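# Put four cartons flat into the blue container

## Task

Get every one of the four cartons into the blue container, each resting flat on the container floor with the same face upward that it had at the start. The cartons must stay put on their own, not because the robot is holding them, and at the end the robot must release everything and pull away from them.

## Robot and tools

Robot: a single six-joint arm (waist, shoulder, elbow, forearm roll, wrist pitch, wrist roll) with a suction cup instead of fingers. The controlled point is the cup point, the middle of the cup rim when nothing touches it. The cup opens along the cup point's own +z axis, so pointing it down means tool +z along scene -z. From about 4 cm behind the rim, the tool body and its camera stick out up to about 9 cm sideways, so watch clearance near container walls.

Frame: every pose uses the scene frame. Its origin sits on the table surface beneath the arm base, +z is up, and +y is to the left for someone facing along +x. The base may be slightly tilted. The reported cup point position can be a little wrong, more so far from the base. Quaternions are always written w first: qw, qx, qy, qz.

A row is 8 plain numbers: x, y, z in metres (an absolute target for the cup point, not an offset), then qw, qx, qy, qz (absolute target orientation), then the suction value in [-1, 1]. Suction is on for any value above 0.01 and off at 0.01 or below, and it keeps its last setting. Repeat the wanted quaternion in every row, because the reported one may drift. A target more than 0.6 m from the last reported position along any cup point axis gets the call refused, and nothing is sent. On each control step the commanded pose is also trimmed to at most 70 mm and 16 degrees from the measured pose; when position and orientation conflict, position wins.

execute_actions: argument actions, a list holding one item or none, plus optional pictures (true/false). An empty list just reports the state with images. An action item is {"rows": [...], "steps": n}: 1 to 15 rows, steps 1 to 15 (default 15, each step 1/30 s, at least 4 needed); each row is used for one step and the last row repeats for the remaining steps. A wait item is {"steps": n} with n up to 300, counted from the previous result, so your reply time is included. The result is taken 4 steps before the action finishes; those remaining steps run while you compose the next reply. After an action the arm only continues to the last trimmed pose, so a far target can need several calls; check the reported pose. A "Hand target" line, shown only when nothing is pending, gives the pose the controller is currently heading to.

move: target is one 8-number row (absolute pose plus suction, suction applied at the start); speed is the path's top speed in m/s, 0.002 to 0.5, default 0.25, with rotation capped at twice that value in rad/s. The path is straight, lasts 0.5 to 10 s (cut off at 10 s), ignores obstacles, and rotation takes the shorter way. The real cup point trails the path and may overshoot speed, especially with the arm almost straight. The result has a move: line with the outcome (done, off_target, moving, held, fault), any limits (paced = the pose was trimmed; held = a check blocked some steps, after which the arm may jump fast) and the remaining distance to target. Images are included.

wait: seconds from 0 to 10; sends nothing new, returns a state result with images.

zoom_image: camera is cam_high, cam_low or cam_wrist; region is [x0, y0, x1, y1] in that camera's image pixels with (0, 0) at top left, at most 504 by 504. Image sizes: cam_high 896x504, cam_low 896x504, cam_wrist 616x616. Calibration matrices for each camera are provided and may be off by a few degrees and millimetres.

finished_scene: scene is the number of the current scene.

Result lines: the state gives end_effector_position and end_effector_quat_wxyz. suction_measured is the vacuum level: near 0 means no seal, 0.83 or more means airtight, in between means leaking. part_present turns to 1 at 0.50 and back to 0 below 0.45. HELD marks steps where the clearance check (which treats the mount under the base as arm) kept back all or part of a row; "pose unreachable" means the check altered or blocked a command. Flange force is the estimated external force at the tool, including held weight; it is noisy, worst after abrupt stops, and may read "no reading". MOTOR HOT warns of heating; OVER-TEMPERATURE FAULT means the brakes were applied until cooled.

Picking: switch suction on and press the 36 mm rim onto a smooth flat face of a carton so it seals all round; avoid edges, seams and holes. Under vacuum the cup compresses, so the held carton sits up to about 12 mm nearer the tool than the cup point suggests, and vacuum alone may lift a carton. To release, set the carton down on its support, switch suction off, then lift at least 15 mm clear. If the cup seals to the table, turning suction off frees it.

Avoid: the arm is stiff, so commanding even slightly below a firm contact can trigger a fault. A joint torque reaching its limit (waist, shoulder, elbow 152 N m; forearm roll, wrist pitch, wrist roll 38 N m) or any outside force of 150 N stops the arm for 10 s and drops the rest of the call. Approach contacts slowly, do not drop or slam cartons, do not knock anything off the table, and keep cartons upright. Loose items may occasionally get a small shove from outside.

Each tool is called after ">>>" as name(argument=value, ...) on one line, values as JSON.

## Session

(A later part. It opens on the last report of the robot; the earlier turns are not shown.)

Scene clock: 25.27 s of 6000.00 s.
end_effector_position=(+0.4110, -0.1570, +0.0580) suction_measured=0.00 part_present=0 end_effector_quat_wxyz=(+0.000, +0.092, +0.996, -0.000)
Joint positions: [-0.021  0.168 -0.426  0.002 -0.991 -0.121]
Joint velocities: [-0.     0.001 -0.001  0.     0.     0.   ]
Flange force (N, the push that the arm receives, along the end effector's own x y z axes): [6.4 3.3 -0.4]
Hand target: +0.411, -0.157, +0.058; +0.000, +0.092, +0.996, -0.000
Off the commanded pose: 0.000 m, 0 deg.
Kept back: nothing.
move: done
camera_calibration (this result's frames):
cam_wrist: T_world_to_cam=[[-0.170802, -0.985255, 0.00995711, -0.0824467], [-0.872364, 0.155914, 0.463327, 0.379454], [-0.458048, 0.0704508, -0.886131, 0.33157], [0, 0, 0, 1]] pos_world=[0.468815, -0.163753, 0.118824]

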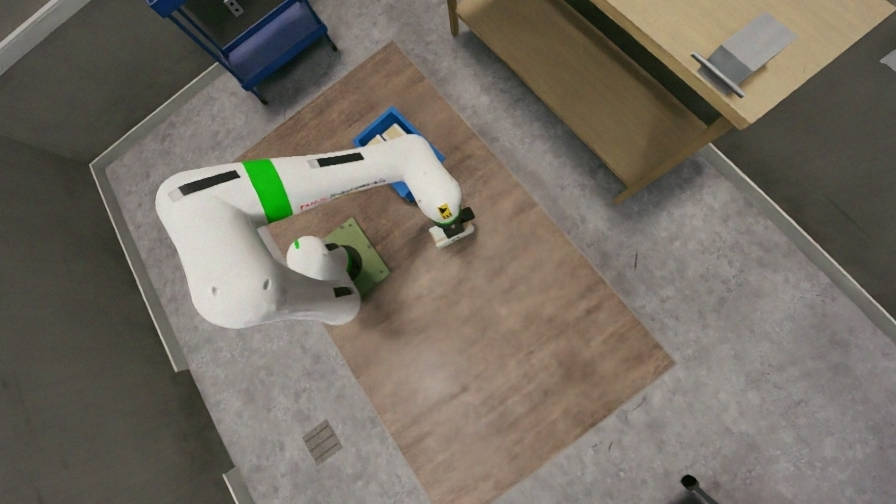

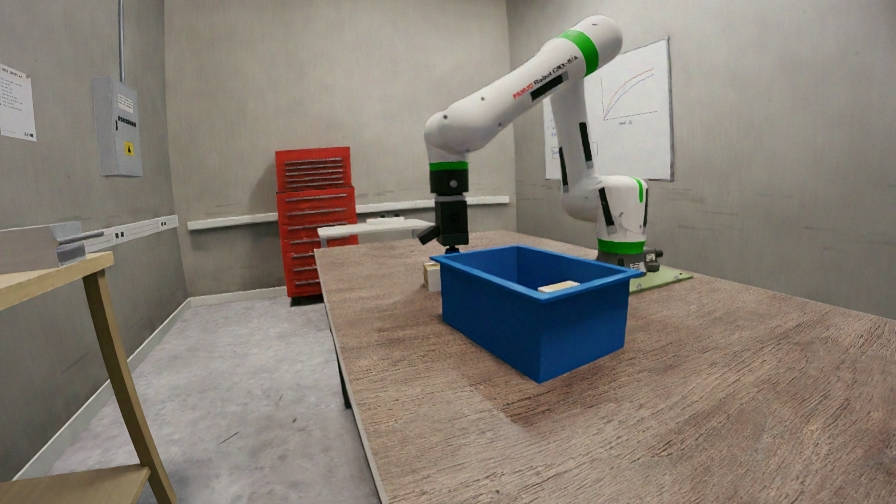

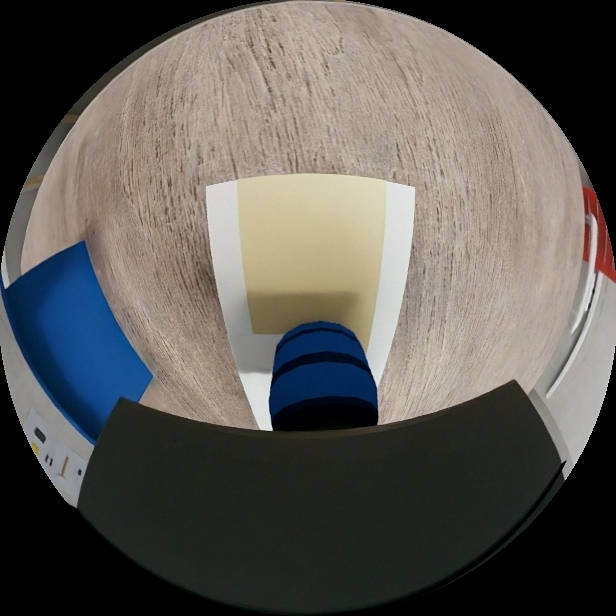

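>>> move(target=[0.411,-0.157,0.051,0,0.0915,0.9958,0,1], speed=0.015)

Scene clock: 26.20 s of 6000.00 s.
end_effector_position=(+0.4110, -0.1570, +0.0510) suction_measured=0.89 part_present=1 end_effector_quat_wxyz=(+0.000, +0.092, +0.996, -0.000)
Joint positions: [-0.021  0.178 -0.433  0.002 -0.973 -0.121]
Joint velocities: [ 0.    -0.001 -0.     0.    -0.    -0.   ]
Flange force (N, the push that the arm receives, along the end effector's own x y z axes): [6.4 2.4 1.8]
Hand target: +0.411, -0.157, +0.051; +0.000, +0.092, +0.996, -0.000
Off the commanded pose: 0.000 m, 0 deg.
Kept back: nothing.
move: done
camera_calibration (this result's frames):
cam_wrist: T_world_to_cam=[[-0.170709, -0.985271, 0.00993407, -0.08241], [-0.872376, 0.155821, 0.463336, 0.382686], [-0.45806, 0.0704295, -0.886127, 0.325379], [0, 0, 0, 1]] pos_world=[0.468821, -0.163743, 0.111834]

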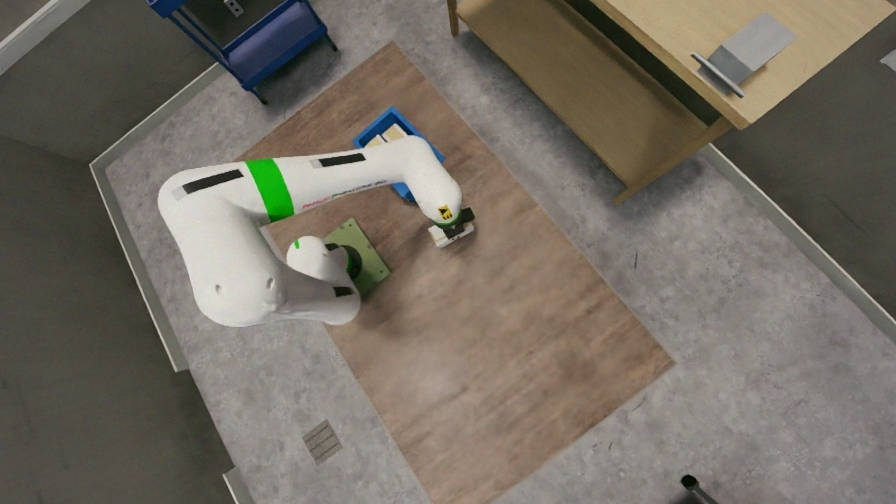

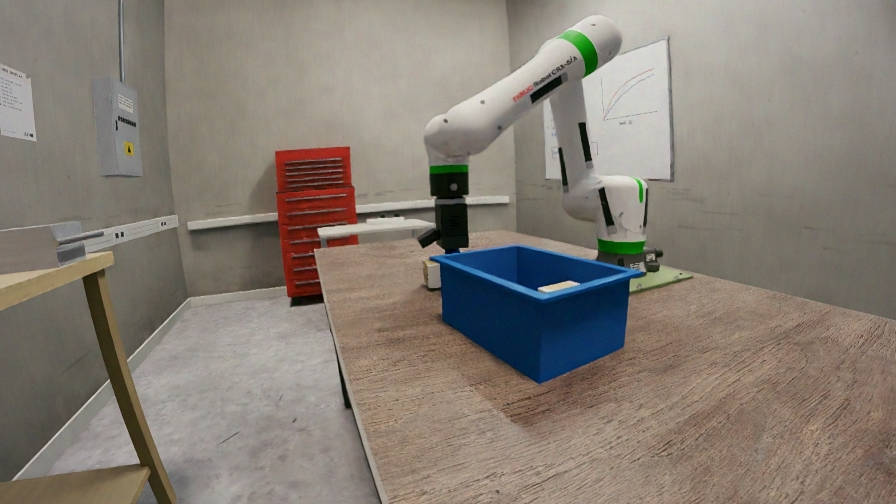

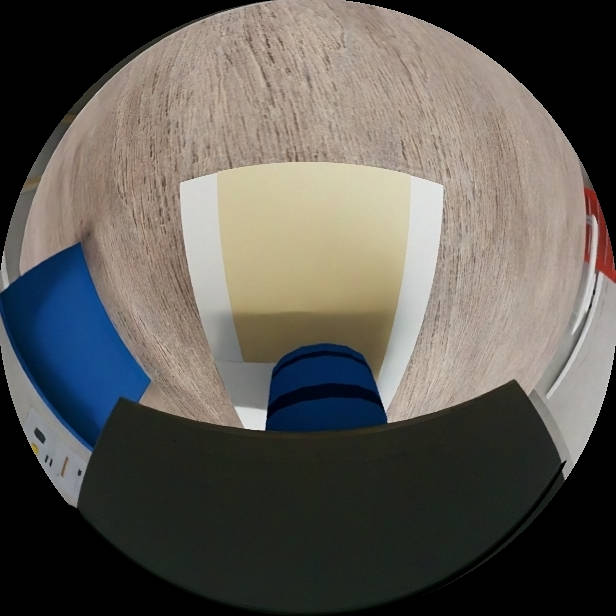

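>>> move(target=[0.411,-0.15,0.20,0,0.0915,0.9958,0,1])

>>> move(target=[0.3941,0.1245,0.20,0,-0.741,0.671,0,1], speed=0.4)

>>> move(target=[0.3941,0.1245,0.145,0,-0.741,0.671,0,1], speed=0.08)

Scene clock: 27.47 s of 6000.00 s.
end_effector_position=(+0.4110, -0.1498, +0.2002) suction_measured=0.91 part_present=1 end_effector_quat_wxyz=(+0.000, +0.091, +0.996, +0.000)
Joint positions: [-0.004  0.017 -0.227  0.001 -1.34  -0.136]
Joint velocities: [-0.     0.001  0.001 -0.001 -0.001  0.   ]
Flange force (N, the push that the arm receives, along the end effector's own x y z axes): [7.9 3.2 4.4]
Hand target: +0.411, -0.150, +0.200; -0.000, +0.091, +0.996, +0.000
Off the commanded pose: 0.000 m, 0 deg.
Kept back: nothing.
move: done
camera_calibration (this result's frames):
cam_wrist: T_world_to_cam=[[-0.169698, -0.985451, 0.00942724, -0.077174], [-0.872659, 0.154706, 0.463177, 0.312439], [-0.457897, 0.0703735, -0.886216, 0.457058], [0, 0, 0, 1]] pos_world=[0.468842, -0.156552, 0.261066]

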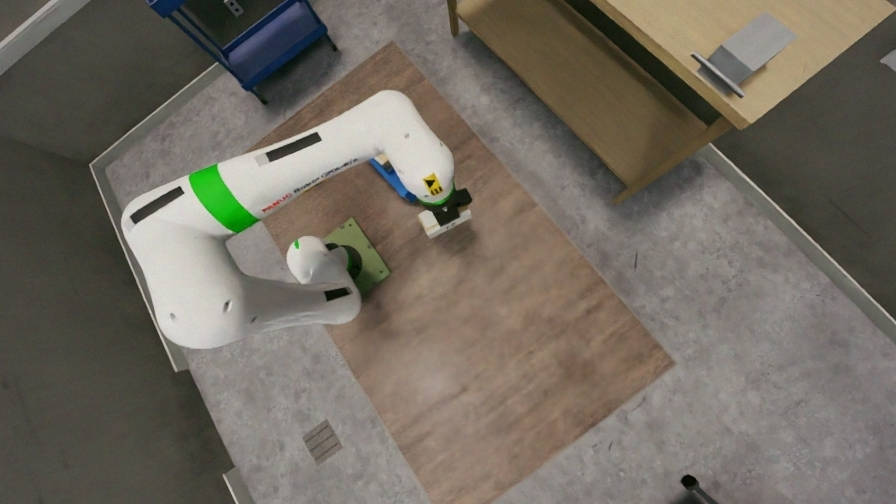

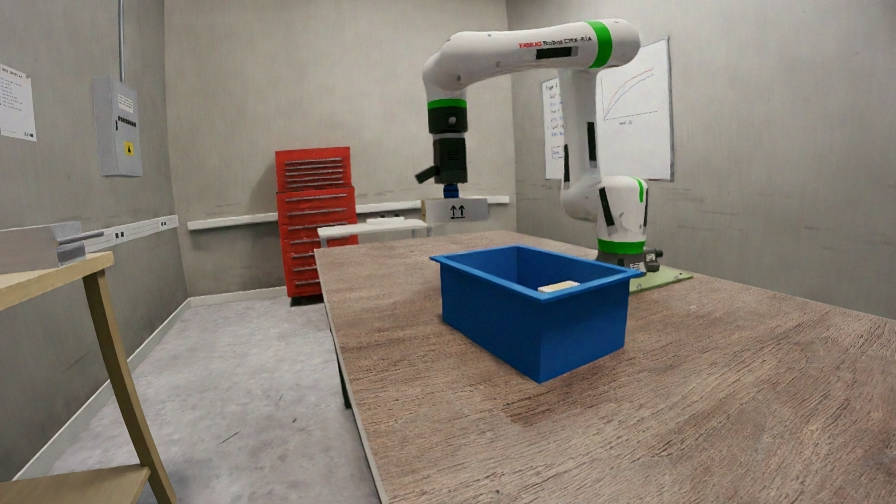

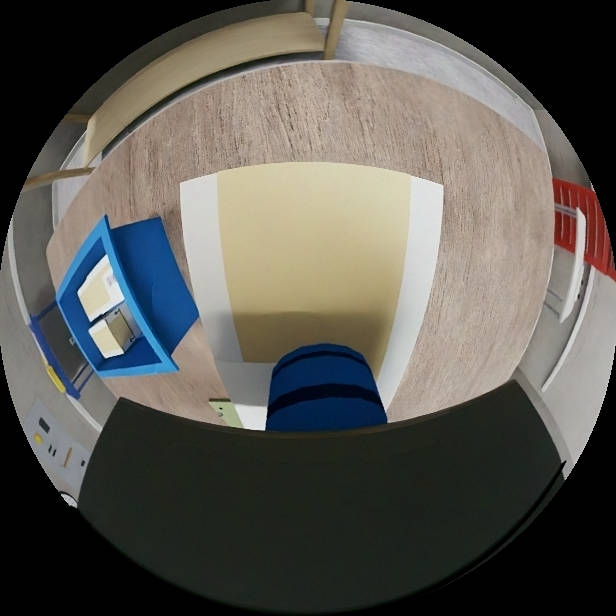

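Scene clock: 30.23 s of 6000.00 s.
end_effector_position=(+0.3935, +0.1252, +0.2000) suction_measured=0.91 part_present=1 end_effector_quat_wxyz=(+0.000, +0.741, -0.671, -0.001)
Joint positions: [ 0.66  -0.043 -0.284 -0.009 -1.343  1.054]
Joint velocities: [-0.     0.     0.    -0.    -0.001  0.001]
Flange force (N, the push that the arm receives, along the end effector's own x y z axes): [-0.3 6.1 5.0]
Hand target: +0.393, +0.125, +0.200; +0.000, +0.741, -0.671, -0.001
Off the commanded pose: 0.001 m, 0 deg.
Kept back: nothing.
move: done
camera_calibration (this result's frames):
cam_wrist: T_world_to_cam=[[0.993841, 0.110534, 0.00787909, -0.40381], [0.0943859, -0.881612, 0.462441, 0.00400106], [0.0580618, -0.45885, -0.886615, 0.292821], [0, 0, 0, 1]] pos_world=[0.383944, 0.182523, 0.260951]

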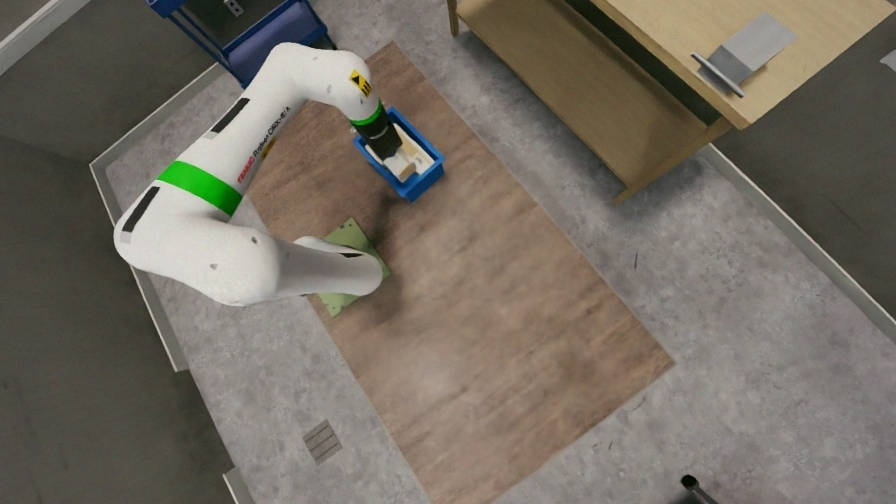

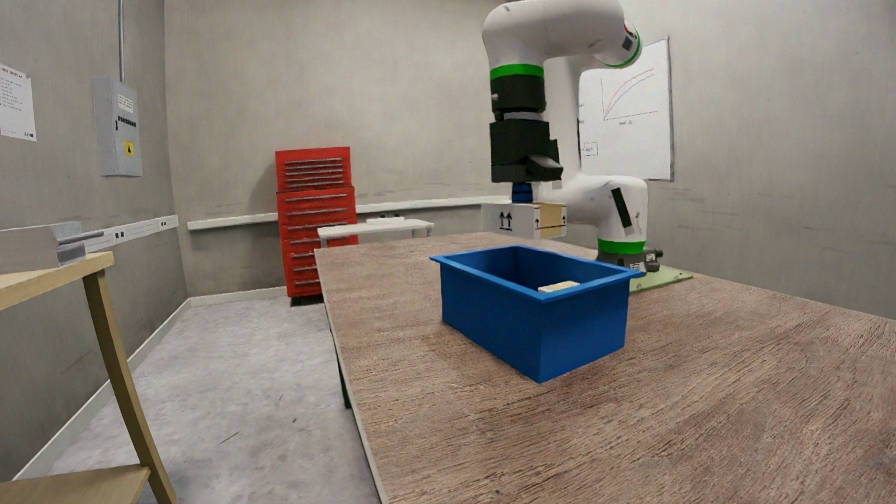

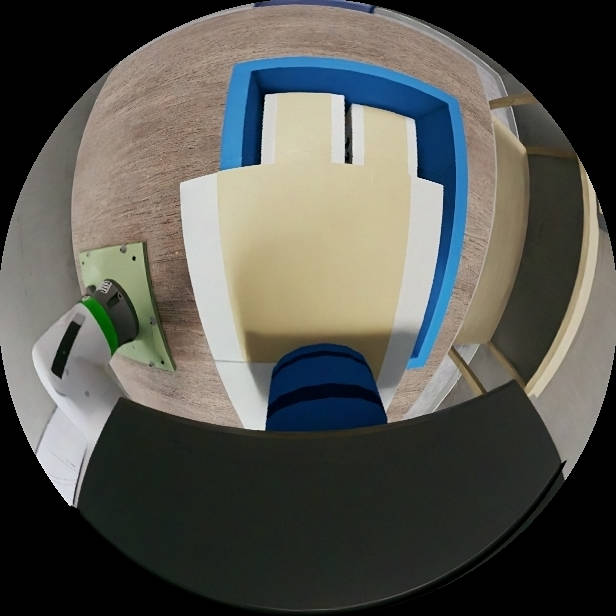

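Scene clock: 31.23 s of 6000.00 s.
end_effector_position=(+0.3941, +0.1245, +0.1450) suction_measured=0.91 part_present=1 end_effector_quat_wxyz=(-0.000, +0.741, -0.671, +0.000)
Joint positions: [ 0.661 -0.002 -0.379 -0.008 -1.206  1.054]
Joint velocities: [-0.     0.001  0.     0.     0.002 -0.   ]
Flange force (N, the push that the arm receives, along the end effector's own x y z axes): [-0.3 6.3 3.5]
Hand target: +0.394, +0.124, +0.145; +0.000, +0.741, -0.671, +0.000
Off the commanded pose: 0.000 m, 0 deg.
Kept back: nothing.
move: done
camera_calibration (this result's frames):
cam_wrist: T_world_to_cam=[[0.993851, 0.110276, 0.0100181, -0.404245], [0.0931075, -0.881226, 0.463435, 0.0290951], [0.0599338, -0.459652, -0.886074, 0.242934], [0, 0, 0, 1]] pos_world=[0.38449, 0.181883, 0.205824]

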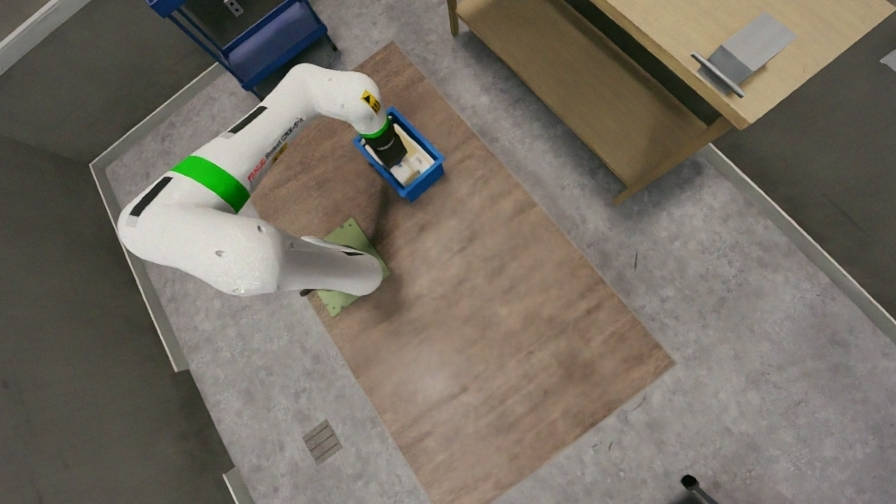

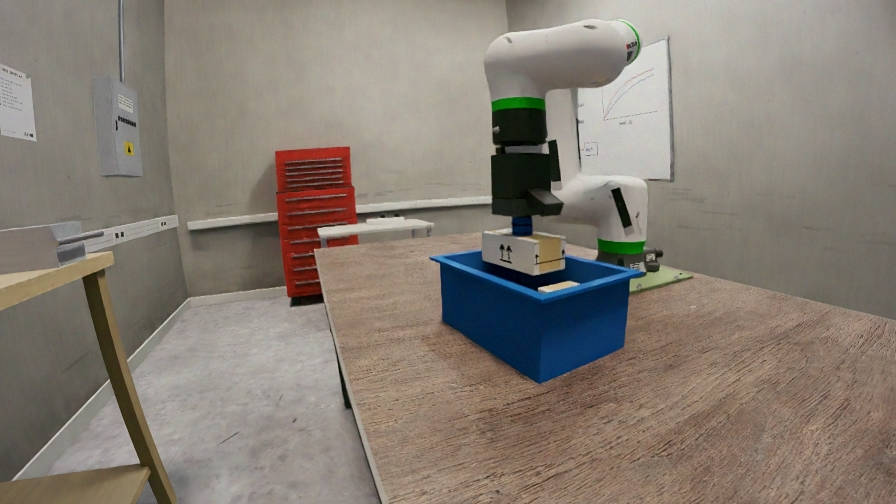

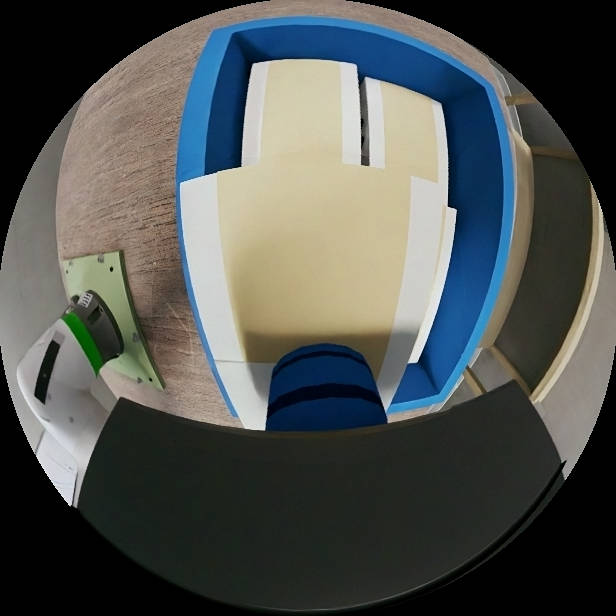

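>>> move(target=[0.3941,0.1245,0.115,0,-0.741,0.671,0,1], speed=0.02)

>>> move(target=[0.3941,0.1245,0.080,0,-0.741,0.671,0,1], speed=0.03)

Scene clock: 33.20 s of 6000.00 s.
end_effector_position=(+0.3941, +0.1245, +0.1150) suction_measured=0.91 part_present=1 end_effector_quat_wxyz=(-0.000, +0.741, -0.671, +0.000)
Joint positions: [ 0.661  0.029 -0.424 -0.008 -1.13   1.055]
Joint velocities: [ 0.001 -0.    -0.002  0.     0.     0.   ]
Flange force (N, the push that the arm receives, along the end effector's own x y z axes): [-0.1 5.9 2.6]
Hand target: +0.394, +0.124, +0.115; +0.000, +0.741, -0.671, +0.000
Off the commanded pose: 0.000 m, 0 deg.
Kept back: nothing.
move: done
camera_calibration (this result's frames):
cam_wrist: T_world_to_cam=[[0.99384, 0.110375, 0.00995794, -0.403933], [0.093227, -0.88124, 0.463384, 0.04298], [0.0599215, -0.459602, -0.886101, 0.216356], [0, 0, 0, 1]] pos_world=[0.384474, 0.181897, 0.175819]

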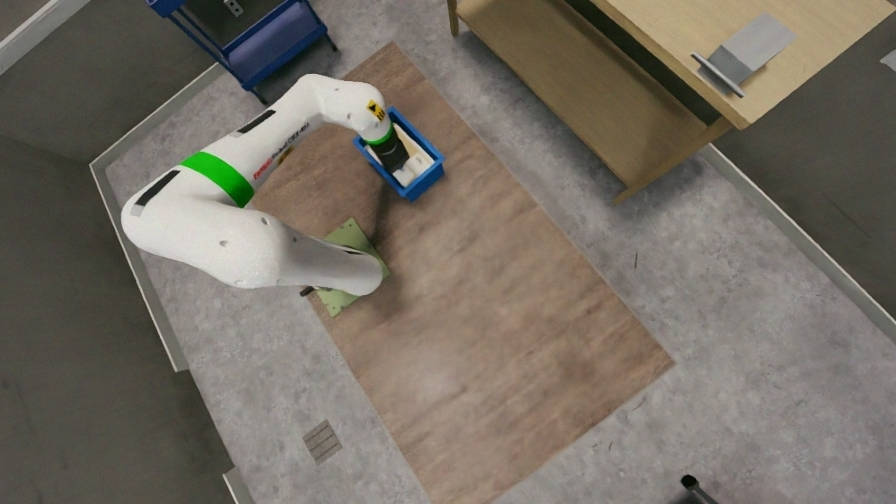

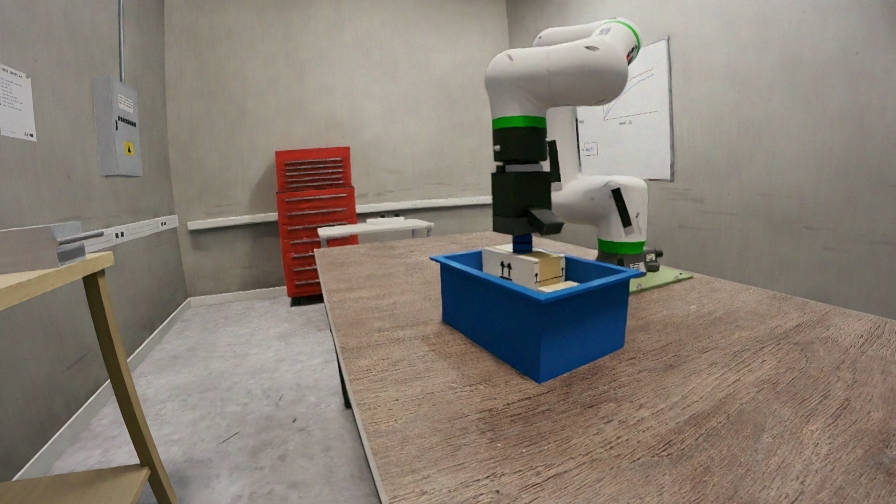

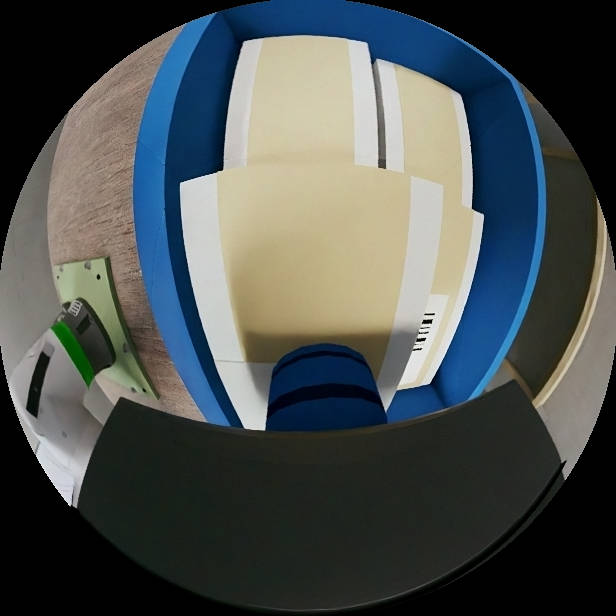

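Scene clock: 34.63 s of 6000.00 s.
end_effector_position=(+0.3941, +0.1245, +0.0800) suction_measured=0.91 part_present=1 end_effector_quat_wxyz=(-0.000, +0.741, -0.671, +0.000)
Joint positions: [ 0.662  0.074 -0.47  -0.008 -1.04   1.055]
Joint velocities: [-0.001 -0.    -0.001  0.001 -0.     0.   ]
Flange force (N, the push that the arm receives, along the end effector's own x y z axes): [0.3 7.6 1.8]
Hand target: +0.394, +0.124, +0.080; +0.000, +0.741, -0.671, +0.000
Off the commanded pose: 0.000 m, 0 deg.
Kept back: nothing.
move: done
camera_calibration (this result's frames):
cam_wrist: T_world_to_cam=[[0.993844, 0.110341, 0.00997661, -0.403585], [0.0931864, -0.881235, 0.463402, 0.0592089], [0.0599238, -0.45962, -0.886092, 0.185332], [0, 0, 0, 1]] pos_world=[0.384478, 0.181891, 0.14081]

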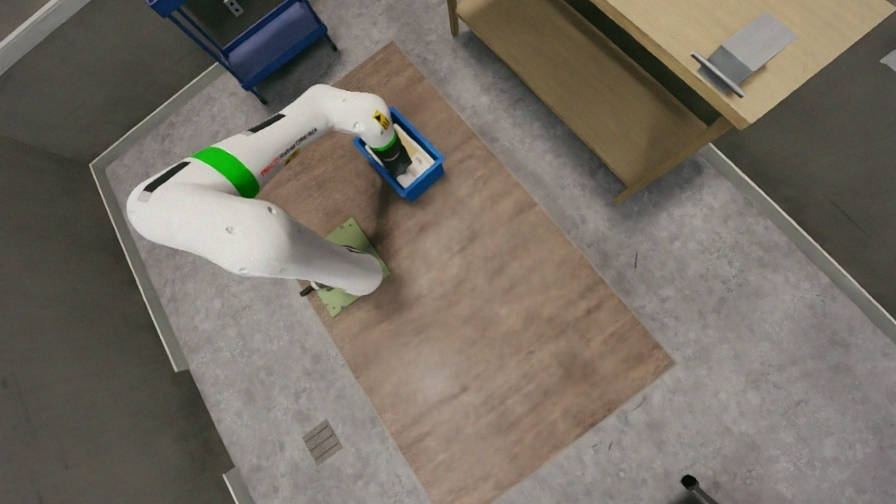

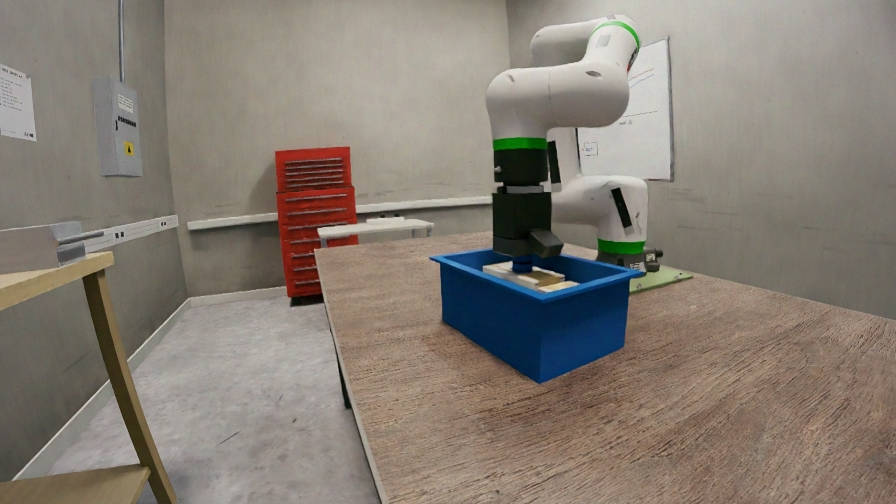

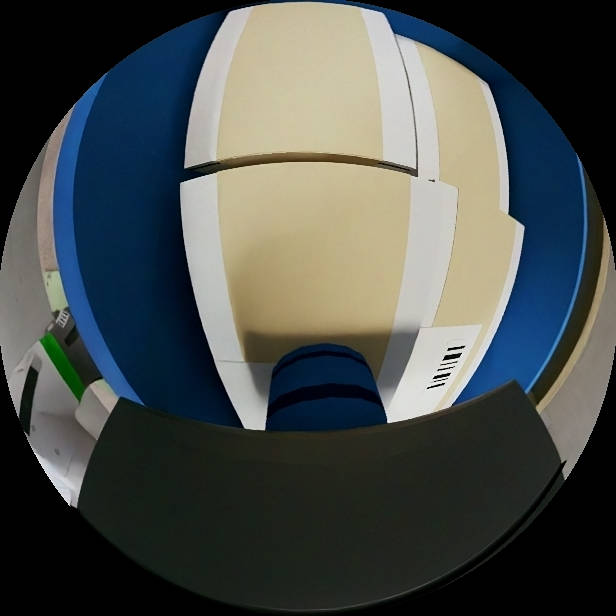

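>>> move(target=[0.3938,0.128,0.078,0,-0.7355,0.6775,0,1], speed=0.006)

>>> move(target=[0.3938,0.128,0.070,0,-0.7355,0.6775,0,1], speed=0.01)

Scene clock: 36.50 s of 6000.00 s.
end_effector_position=(+0.3938, +0.1280, +0.0780) suction_measured=0.91 part_present=1 end_effector_quat_wxyz=(+0.000, +0.736, -0.678, -0.000)
Joint positions: [ 0.669  0.078 -0.47  -0.009 -1.035  1.031]
Joint velocities: [ 0.    -0.002  0.001  0.     0.001 -0.   ]
Flange force (N, the push that the arm receives, along the end effector's own x y z axes): [-0.4 9.2 1.9]
Hand target: +0.394, +0.128, +0.078; +0.000, +0.736, -0.678, -0.000
Off the commanded pose: 0.000 m, 0 deg.
Kept back: nothing.
move: done
camera_calibration (this result's frames):
cam_wrist: T_world_to_cam=[[0.995557, 0.0936408, 0.00989259, -0.402168], [0.0784218, -0.882703, 0.463341, 0.0692731], [0.0521198, -0.460507, -0.886125, 0.188406], [0, 0, 0, 1]] pos_world=[0.385129, 0.185569, 0.138833]

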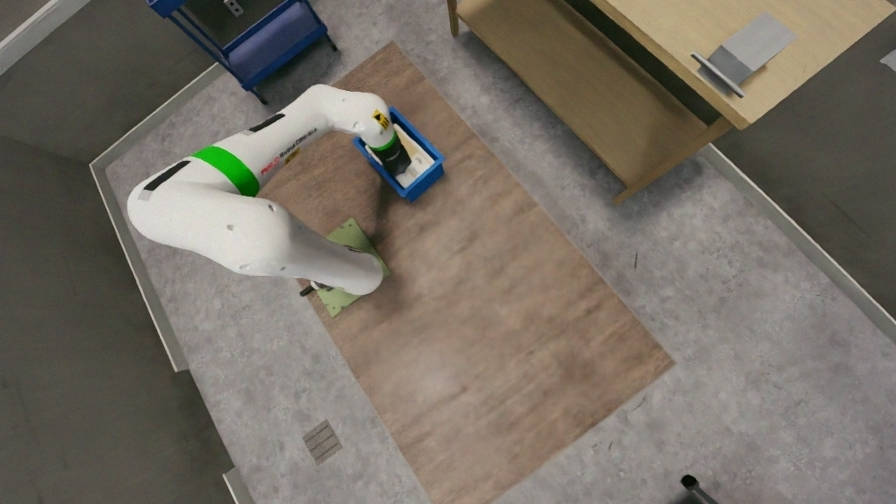

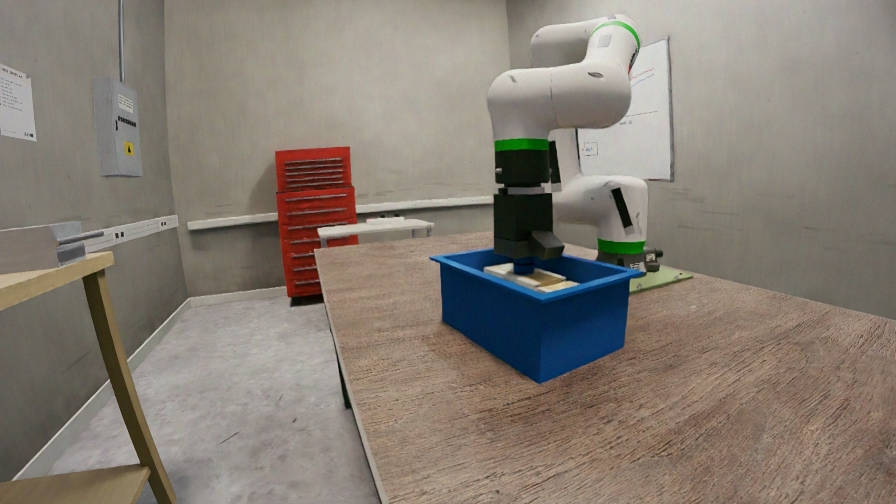

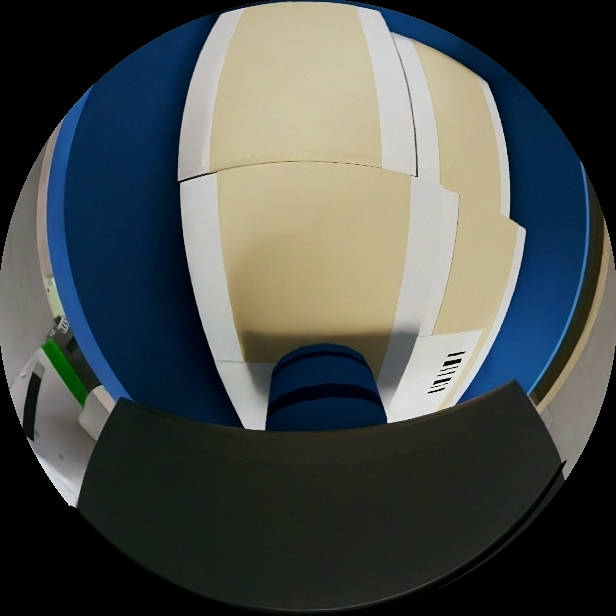

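Scene clock: 37.53 s of 6000.00 s.
end_effector_position=(+0.3938, +0.1280, +0.0700) suction_measured=0.91 part_present=1 end_effector_quat_wxyz=(-0.000, +0.735, -0.678, +0.000)
Joint positions: [ 0.669  0.09  -0.479 -0.009 -1.014  1.031]
Joint velocities: [ 0.    -0.001 -0.001 -0.001 -0.     0.   ]
Flange force (N, the push that the arm receives, along the end effector's own x y z axes): [0.7 5.7 1.4]
Hand target: +0.394, +0.128, +0.070; +0.000, +0.735, -0.678, +0.000
Off the commanded pose: 0.000 m, 0 deg.
Kept back: nothing.
move: done
camera_calibration (this result's frames):
cam_wrist: T_world_to_cam=[[0.995561, 0.0935882, 0.00993224, -0.402098], [0.0783561, -0.882701, 0.463356, 0.0729964], [0.0521318, -0.460521, -0.886117, 0.181308], [0, 0, 0, 1]] pos_world=[0.385142, 0.185562, 0.130831]

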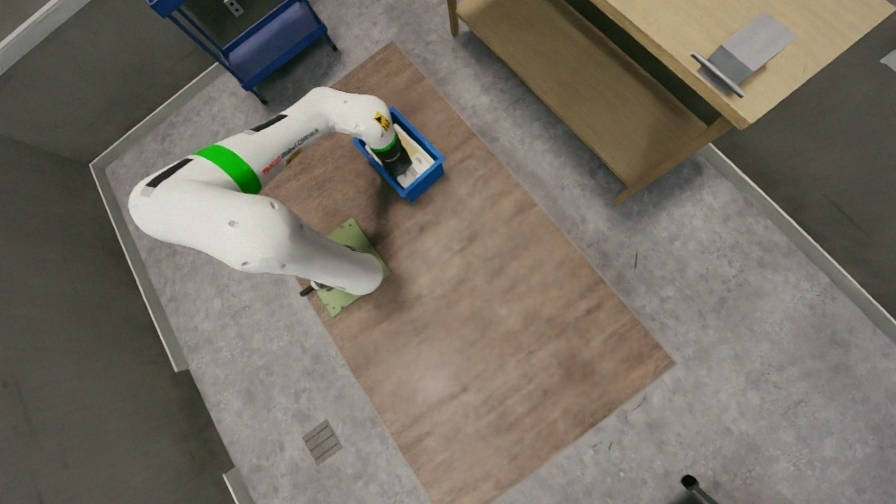

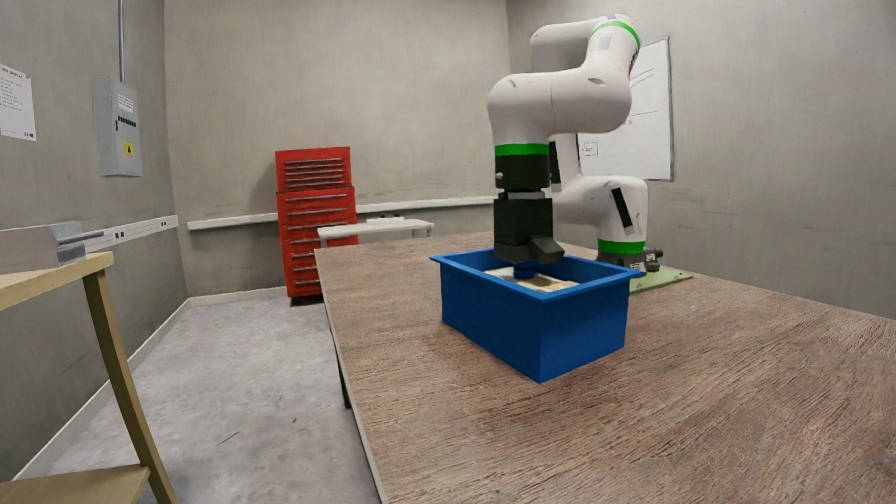

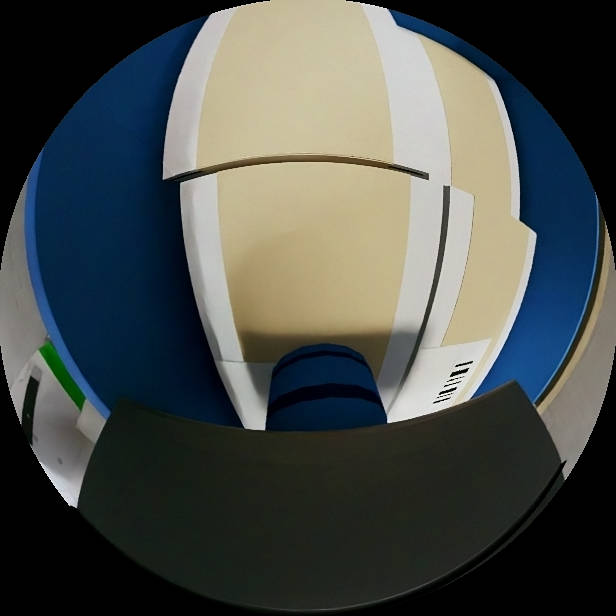

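>>> move(target=[0.3938,0.128,0.068,0,-0.7355,0.6775,0,1], speed=0.005)

Scene clock: 38.47 s of 6000.00 s.
end_effector_position=(+0.3938, +0.1280, +0.0680) suction_measured=0.91 part_present=1 end_effector_quat_wxyz=(-0.000, +0.735, -0.678, +0.000)
Joint positions: [ 0.669  0.093 -0.482 -0.009 -1.009  1.031]
Joint velocities: [ 0.    -0.001 -0.002 -0.001  0.001  0.001]
Flange force (N, the push that the arm receives, along the end effector's own x y z axes): [0.1 7.6 2.8]
Hand target: +0.394, +0.128, +0.068; +0.000, +0.736, -0.678, +0.000
Off the commanded pose: 0.000 m, 0 deg.
Kept back: nothing.
move: done
camera_calibration (this result's frames):
cam_wrist: T_world_to_cam=[[0.995561, 0.0935929, 0.0099207, -0.402076], [0.0783661, -0.882705, 0.463347, 0.0739225], [0.052123, -0.460513, -0.886121, 0.179544], [0, 0, 0, 1]] pos_world=[0.38514, 0.185566, 0.128835]

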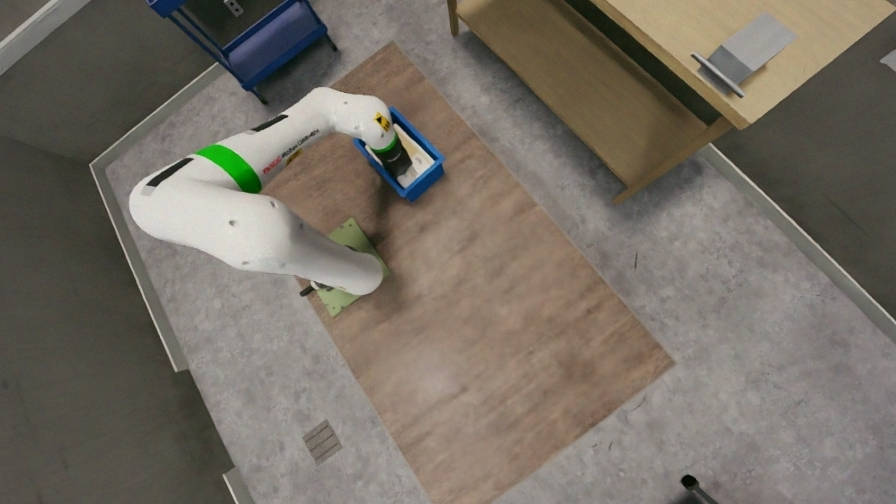

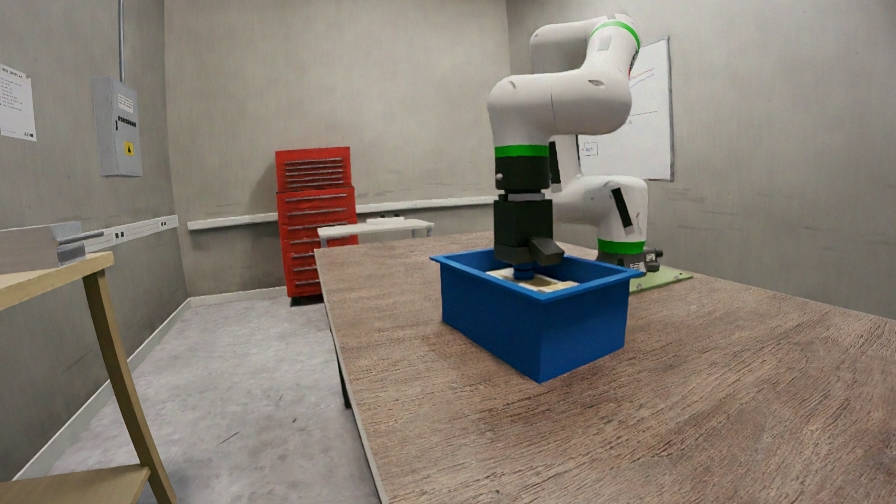

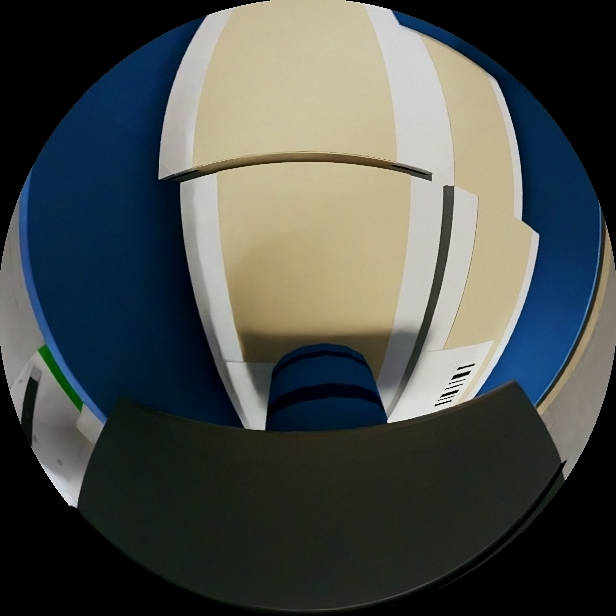

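>>> move(target=[0.3938,0.128,0.066,0,-0.7355,0.6775,0,1], speed=0.005)

Scene clock: 39.40 s of 6000.00 s.
end_effector_position=(+0.3938, +0.1280, +0.0660) suction_measured=0.91 part_present=1 end_effector_quat_wxyz=(-0.000, +0.736, -0.678, +0.000)
Joint positions: [ 0.67   0.096 -0.484 -0.009 -1.003  1.031]
Joint velocities: [ 0.001  0.    -0.001 -0.002  0.    -0.   ]
Flange force (N, the push that the arm receives, along the end effector's own x y z axes): [0.0 6.7 2.2]
Hand target: +0.394, +0.128, +0.066; +0.000, +0.736, -0.678, +0.000
Off the commanded pose: 0.000 m, 0 deg.
Kept back: nothing.
move: done
camera_calibration (this result's frames):
cam_wrist: T_world_to_cam=[[0.995557, 0.093641, 0.00992011, -0.402061], [0.0784091, -0.882702, 0.463346, 0.0748321], [0.0521447, -0.460509, -0.886122, 0.177763], [0, 0, 0, 1]] pos_world=[0.385137, 0.185565, 0.126835]

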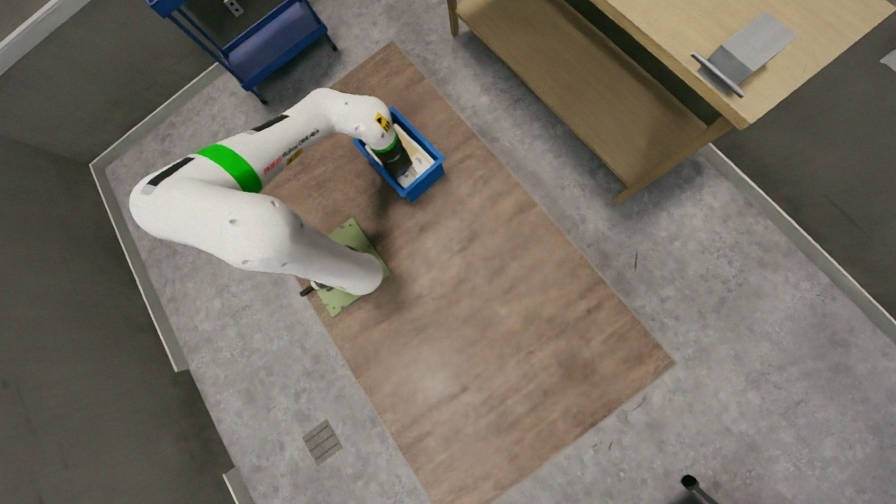

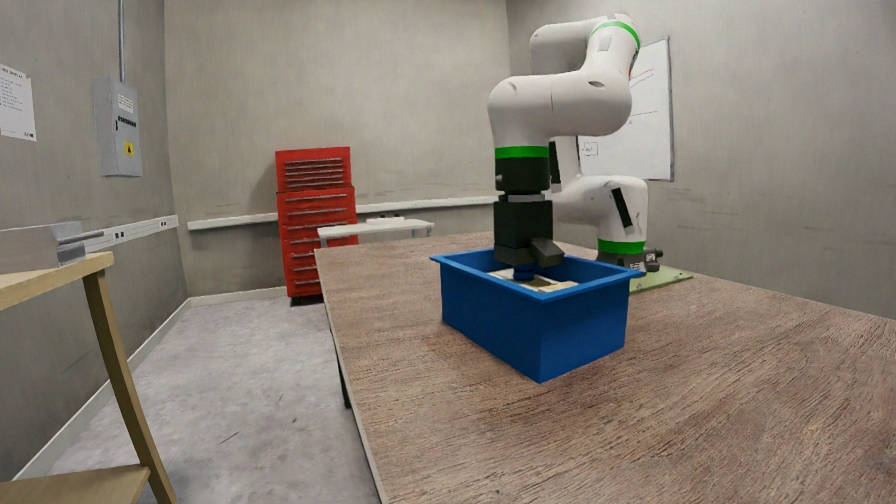

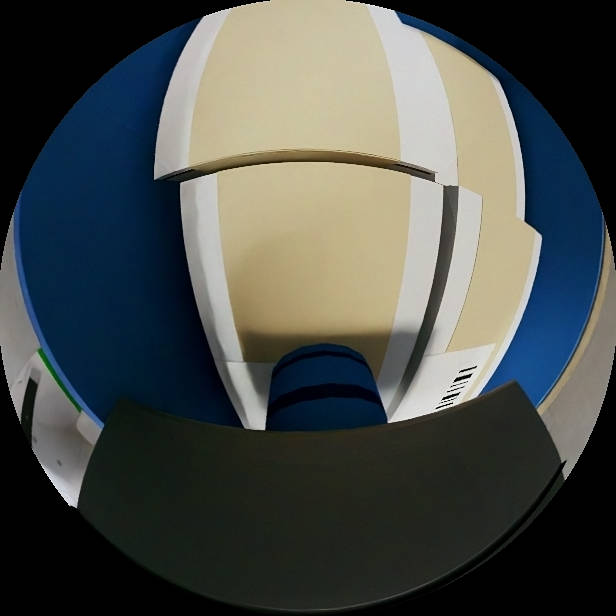

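>>> execute_actions(actions=[{"rows":[[0.3938,0.128,0.0655,0,-0.7355,0.6775,0,1],[0.3938,0.128,0.065,0,-0.7355,0.6775,0,1],[0.3938,0.128,0.0645,0,-0.7355,0.6775,0,1],[0.3938,0.128,0.064,0,-0.7355,0.6775,0,1]],"steps":15}])

>>> execute_actions(actions=[{"rows":[[0.3938,0.128,0.0635,0,-0.7355,0.6775,0,1],[0.3938,0.128,0.063,0,-0.7355,0.6775,0,1],[0.3938,0.128,0.0625,0,-0.7355,0.6775,0,1],[0.3938,0.128,0.062,0,-0.7355,0.6775,0,1]],"steps":15}])

Scene clock: 39.97 s of 6000.00 s.
end_effector_position=(+0.3938, +0.1280, +0.0640) suction_measured=0.91 part_present=1 end_effector_quat_wxyz=(-0.000, +0.736, -0.678, -0.000)
Joint positions: [ 0.67   0.099 -0.486 -0.009 -0.998  1.031]
Joint velocities: [ 0.    -0.001 -0.     0.    -0.001  0.   ]
Flange force (N, the push that the arm receives, along the end effector's own x y z axes): [0.7 8.7 1.5]
Steps of this call (steps 1 to 6: nothing new was sent; steps 7 to 17: the first 11 steps of this action). Readings (end_effector_position | what the end effector reports):
7: (+0.3938, +0.1280, +0.0660) | suction_measured=0.91 part_present=1
8: (+0.3938, +0.1280, +0.0658) | suction_measured=0.91 part_present=1
10: (+0.3938, +0.1280, +0.0649) | suction_measured=0.91 part_present=1
14: (+0.3938, +0.1280, +0.0640) | suction_measured=0.91 part_present=1
17: the state above

Scene clock: 40.47 s of 6000.00 s.
end_effector_position=(+0.3938, +0.1280, +0.0620) suction_measured=0.91 part_present=1 end_effector_quat_wxyz=(-0.000, +0.736, -0.678, +0.000)
Joint positions: [ 0.67   0.102 -0.488 -0.009 -0.993  1.031]
Joint velocities: [ 0.     0.001 -0.002  0.001 -0.001 -0.   ]
Flange force (N, the push that the arm receives, along the end effector's own x y z axes): [-1.3 5.5 -1.6]
Off your previous action's commanded pose: 0.000 m, 0 deg at its last step (step 4 of this call).
Steps of this call (steps 1 to 4: the last 4 steps of your previous action; steps 5 to 15: the first 11 steps of this action). Readings (end_effector_position | what the end effector reports):
5: (+0.3938, +0.1280, +0.0640) | suction_measured=0.91 part_present=1
6: (+0.3938, +0.1280, +0.0638) | suction_measured=0.91 part_present=1
8: (+0.3938, +0.1280, +0.0629) | suction_measured=0.91 part_present=1
12: (+0.3938, +0.1280, +0.0620) | suction_measured=0.91 part_present=1
15: the state above


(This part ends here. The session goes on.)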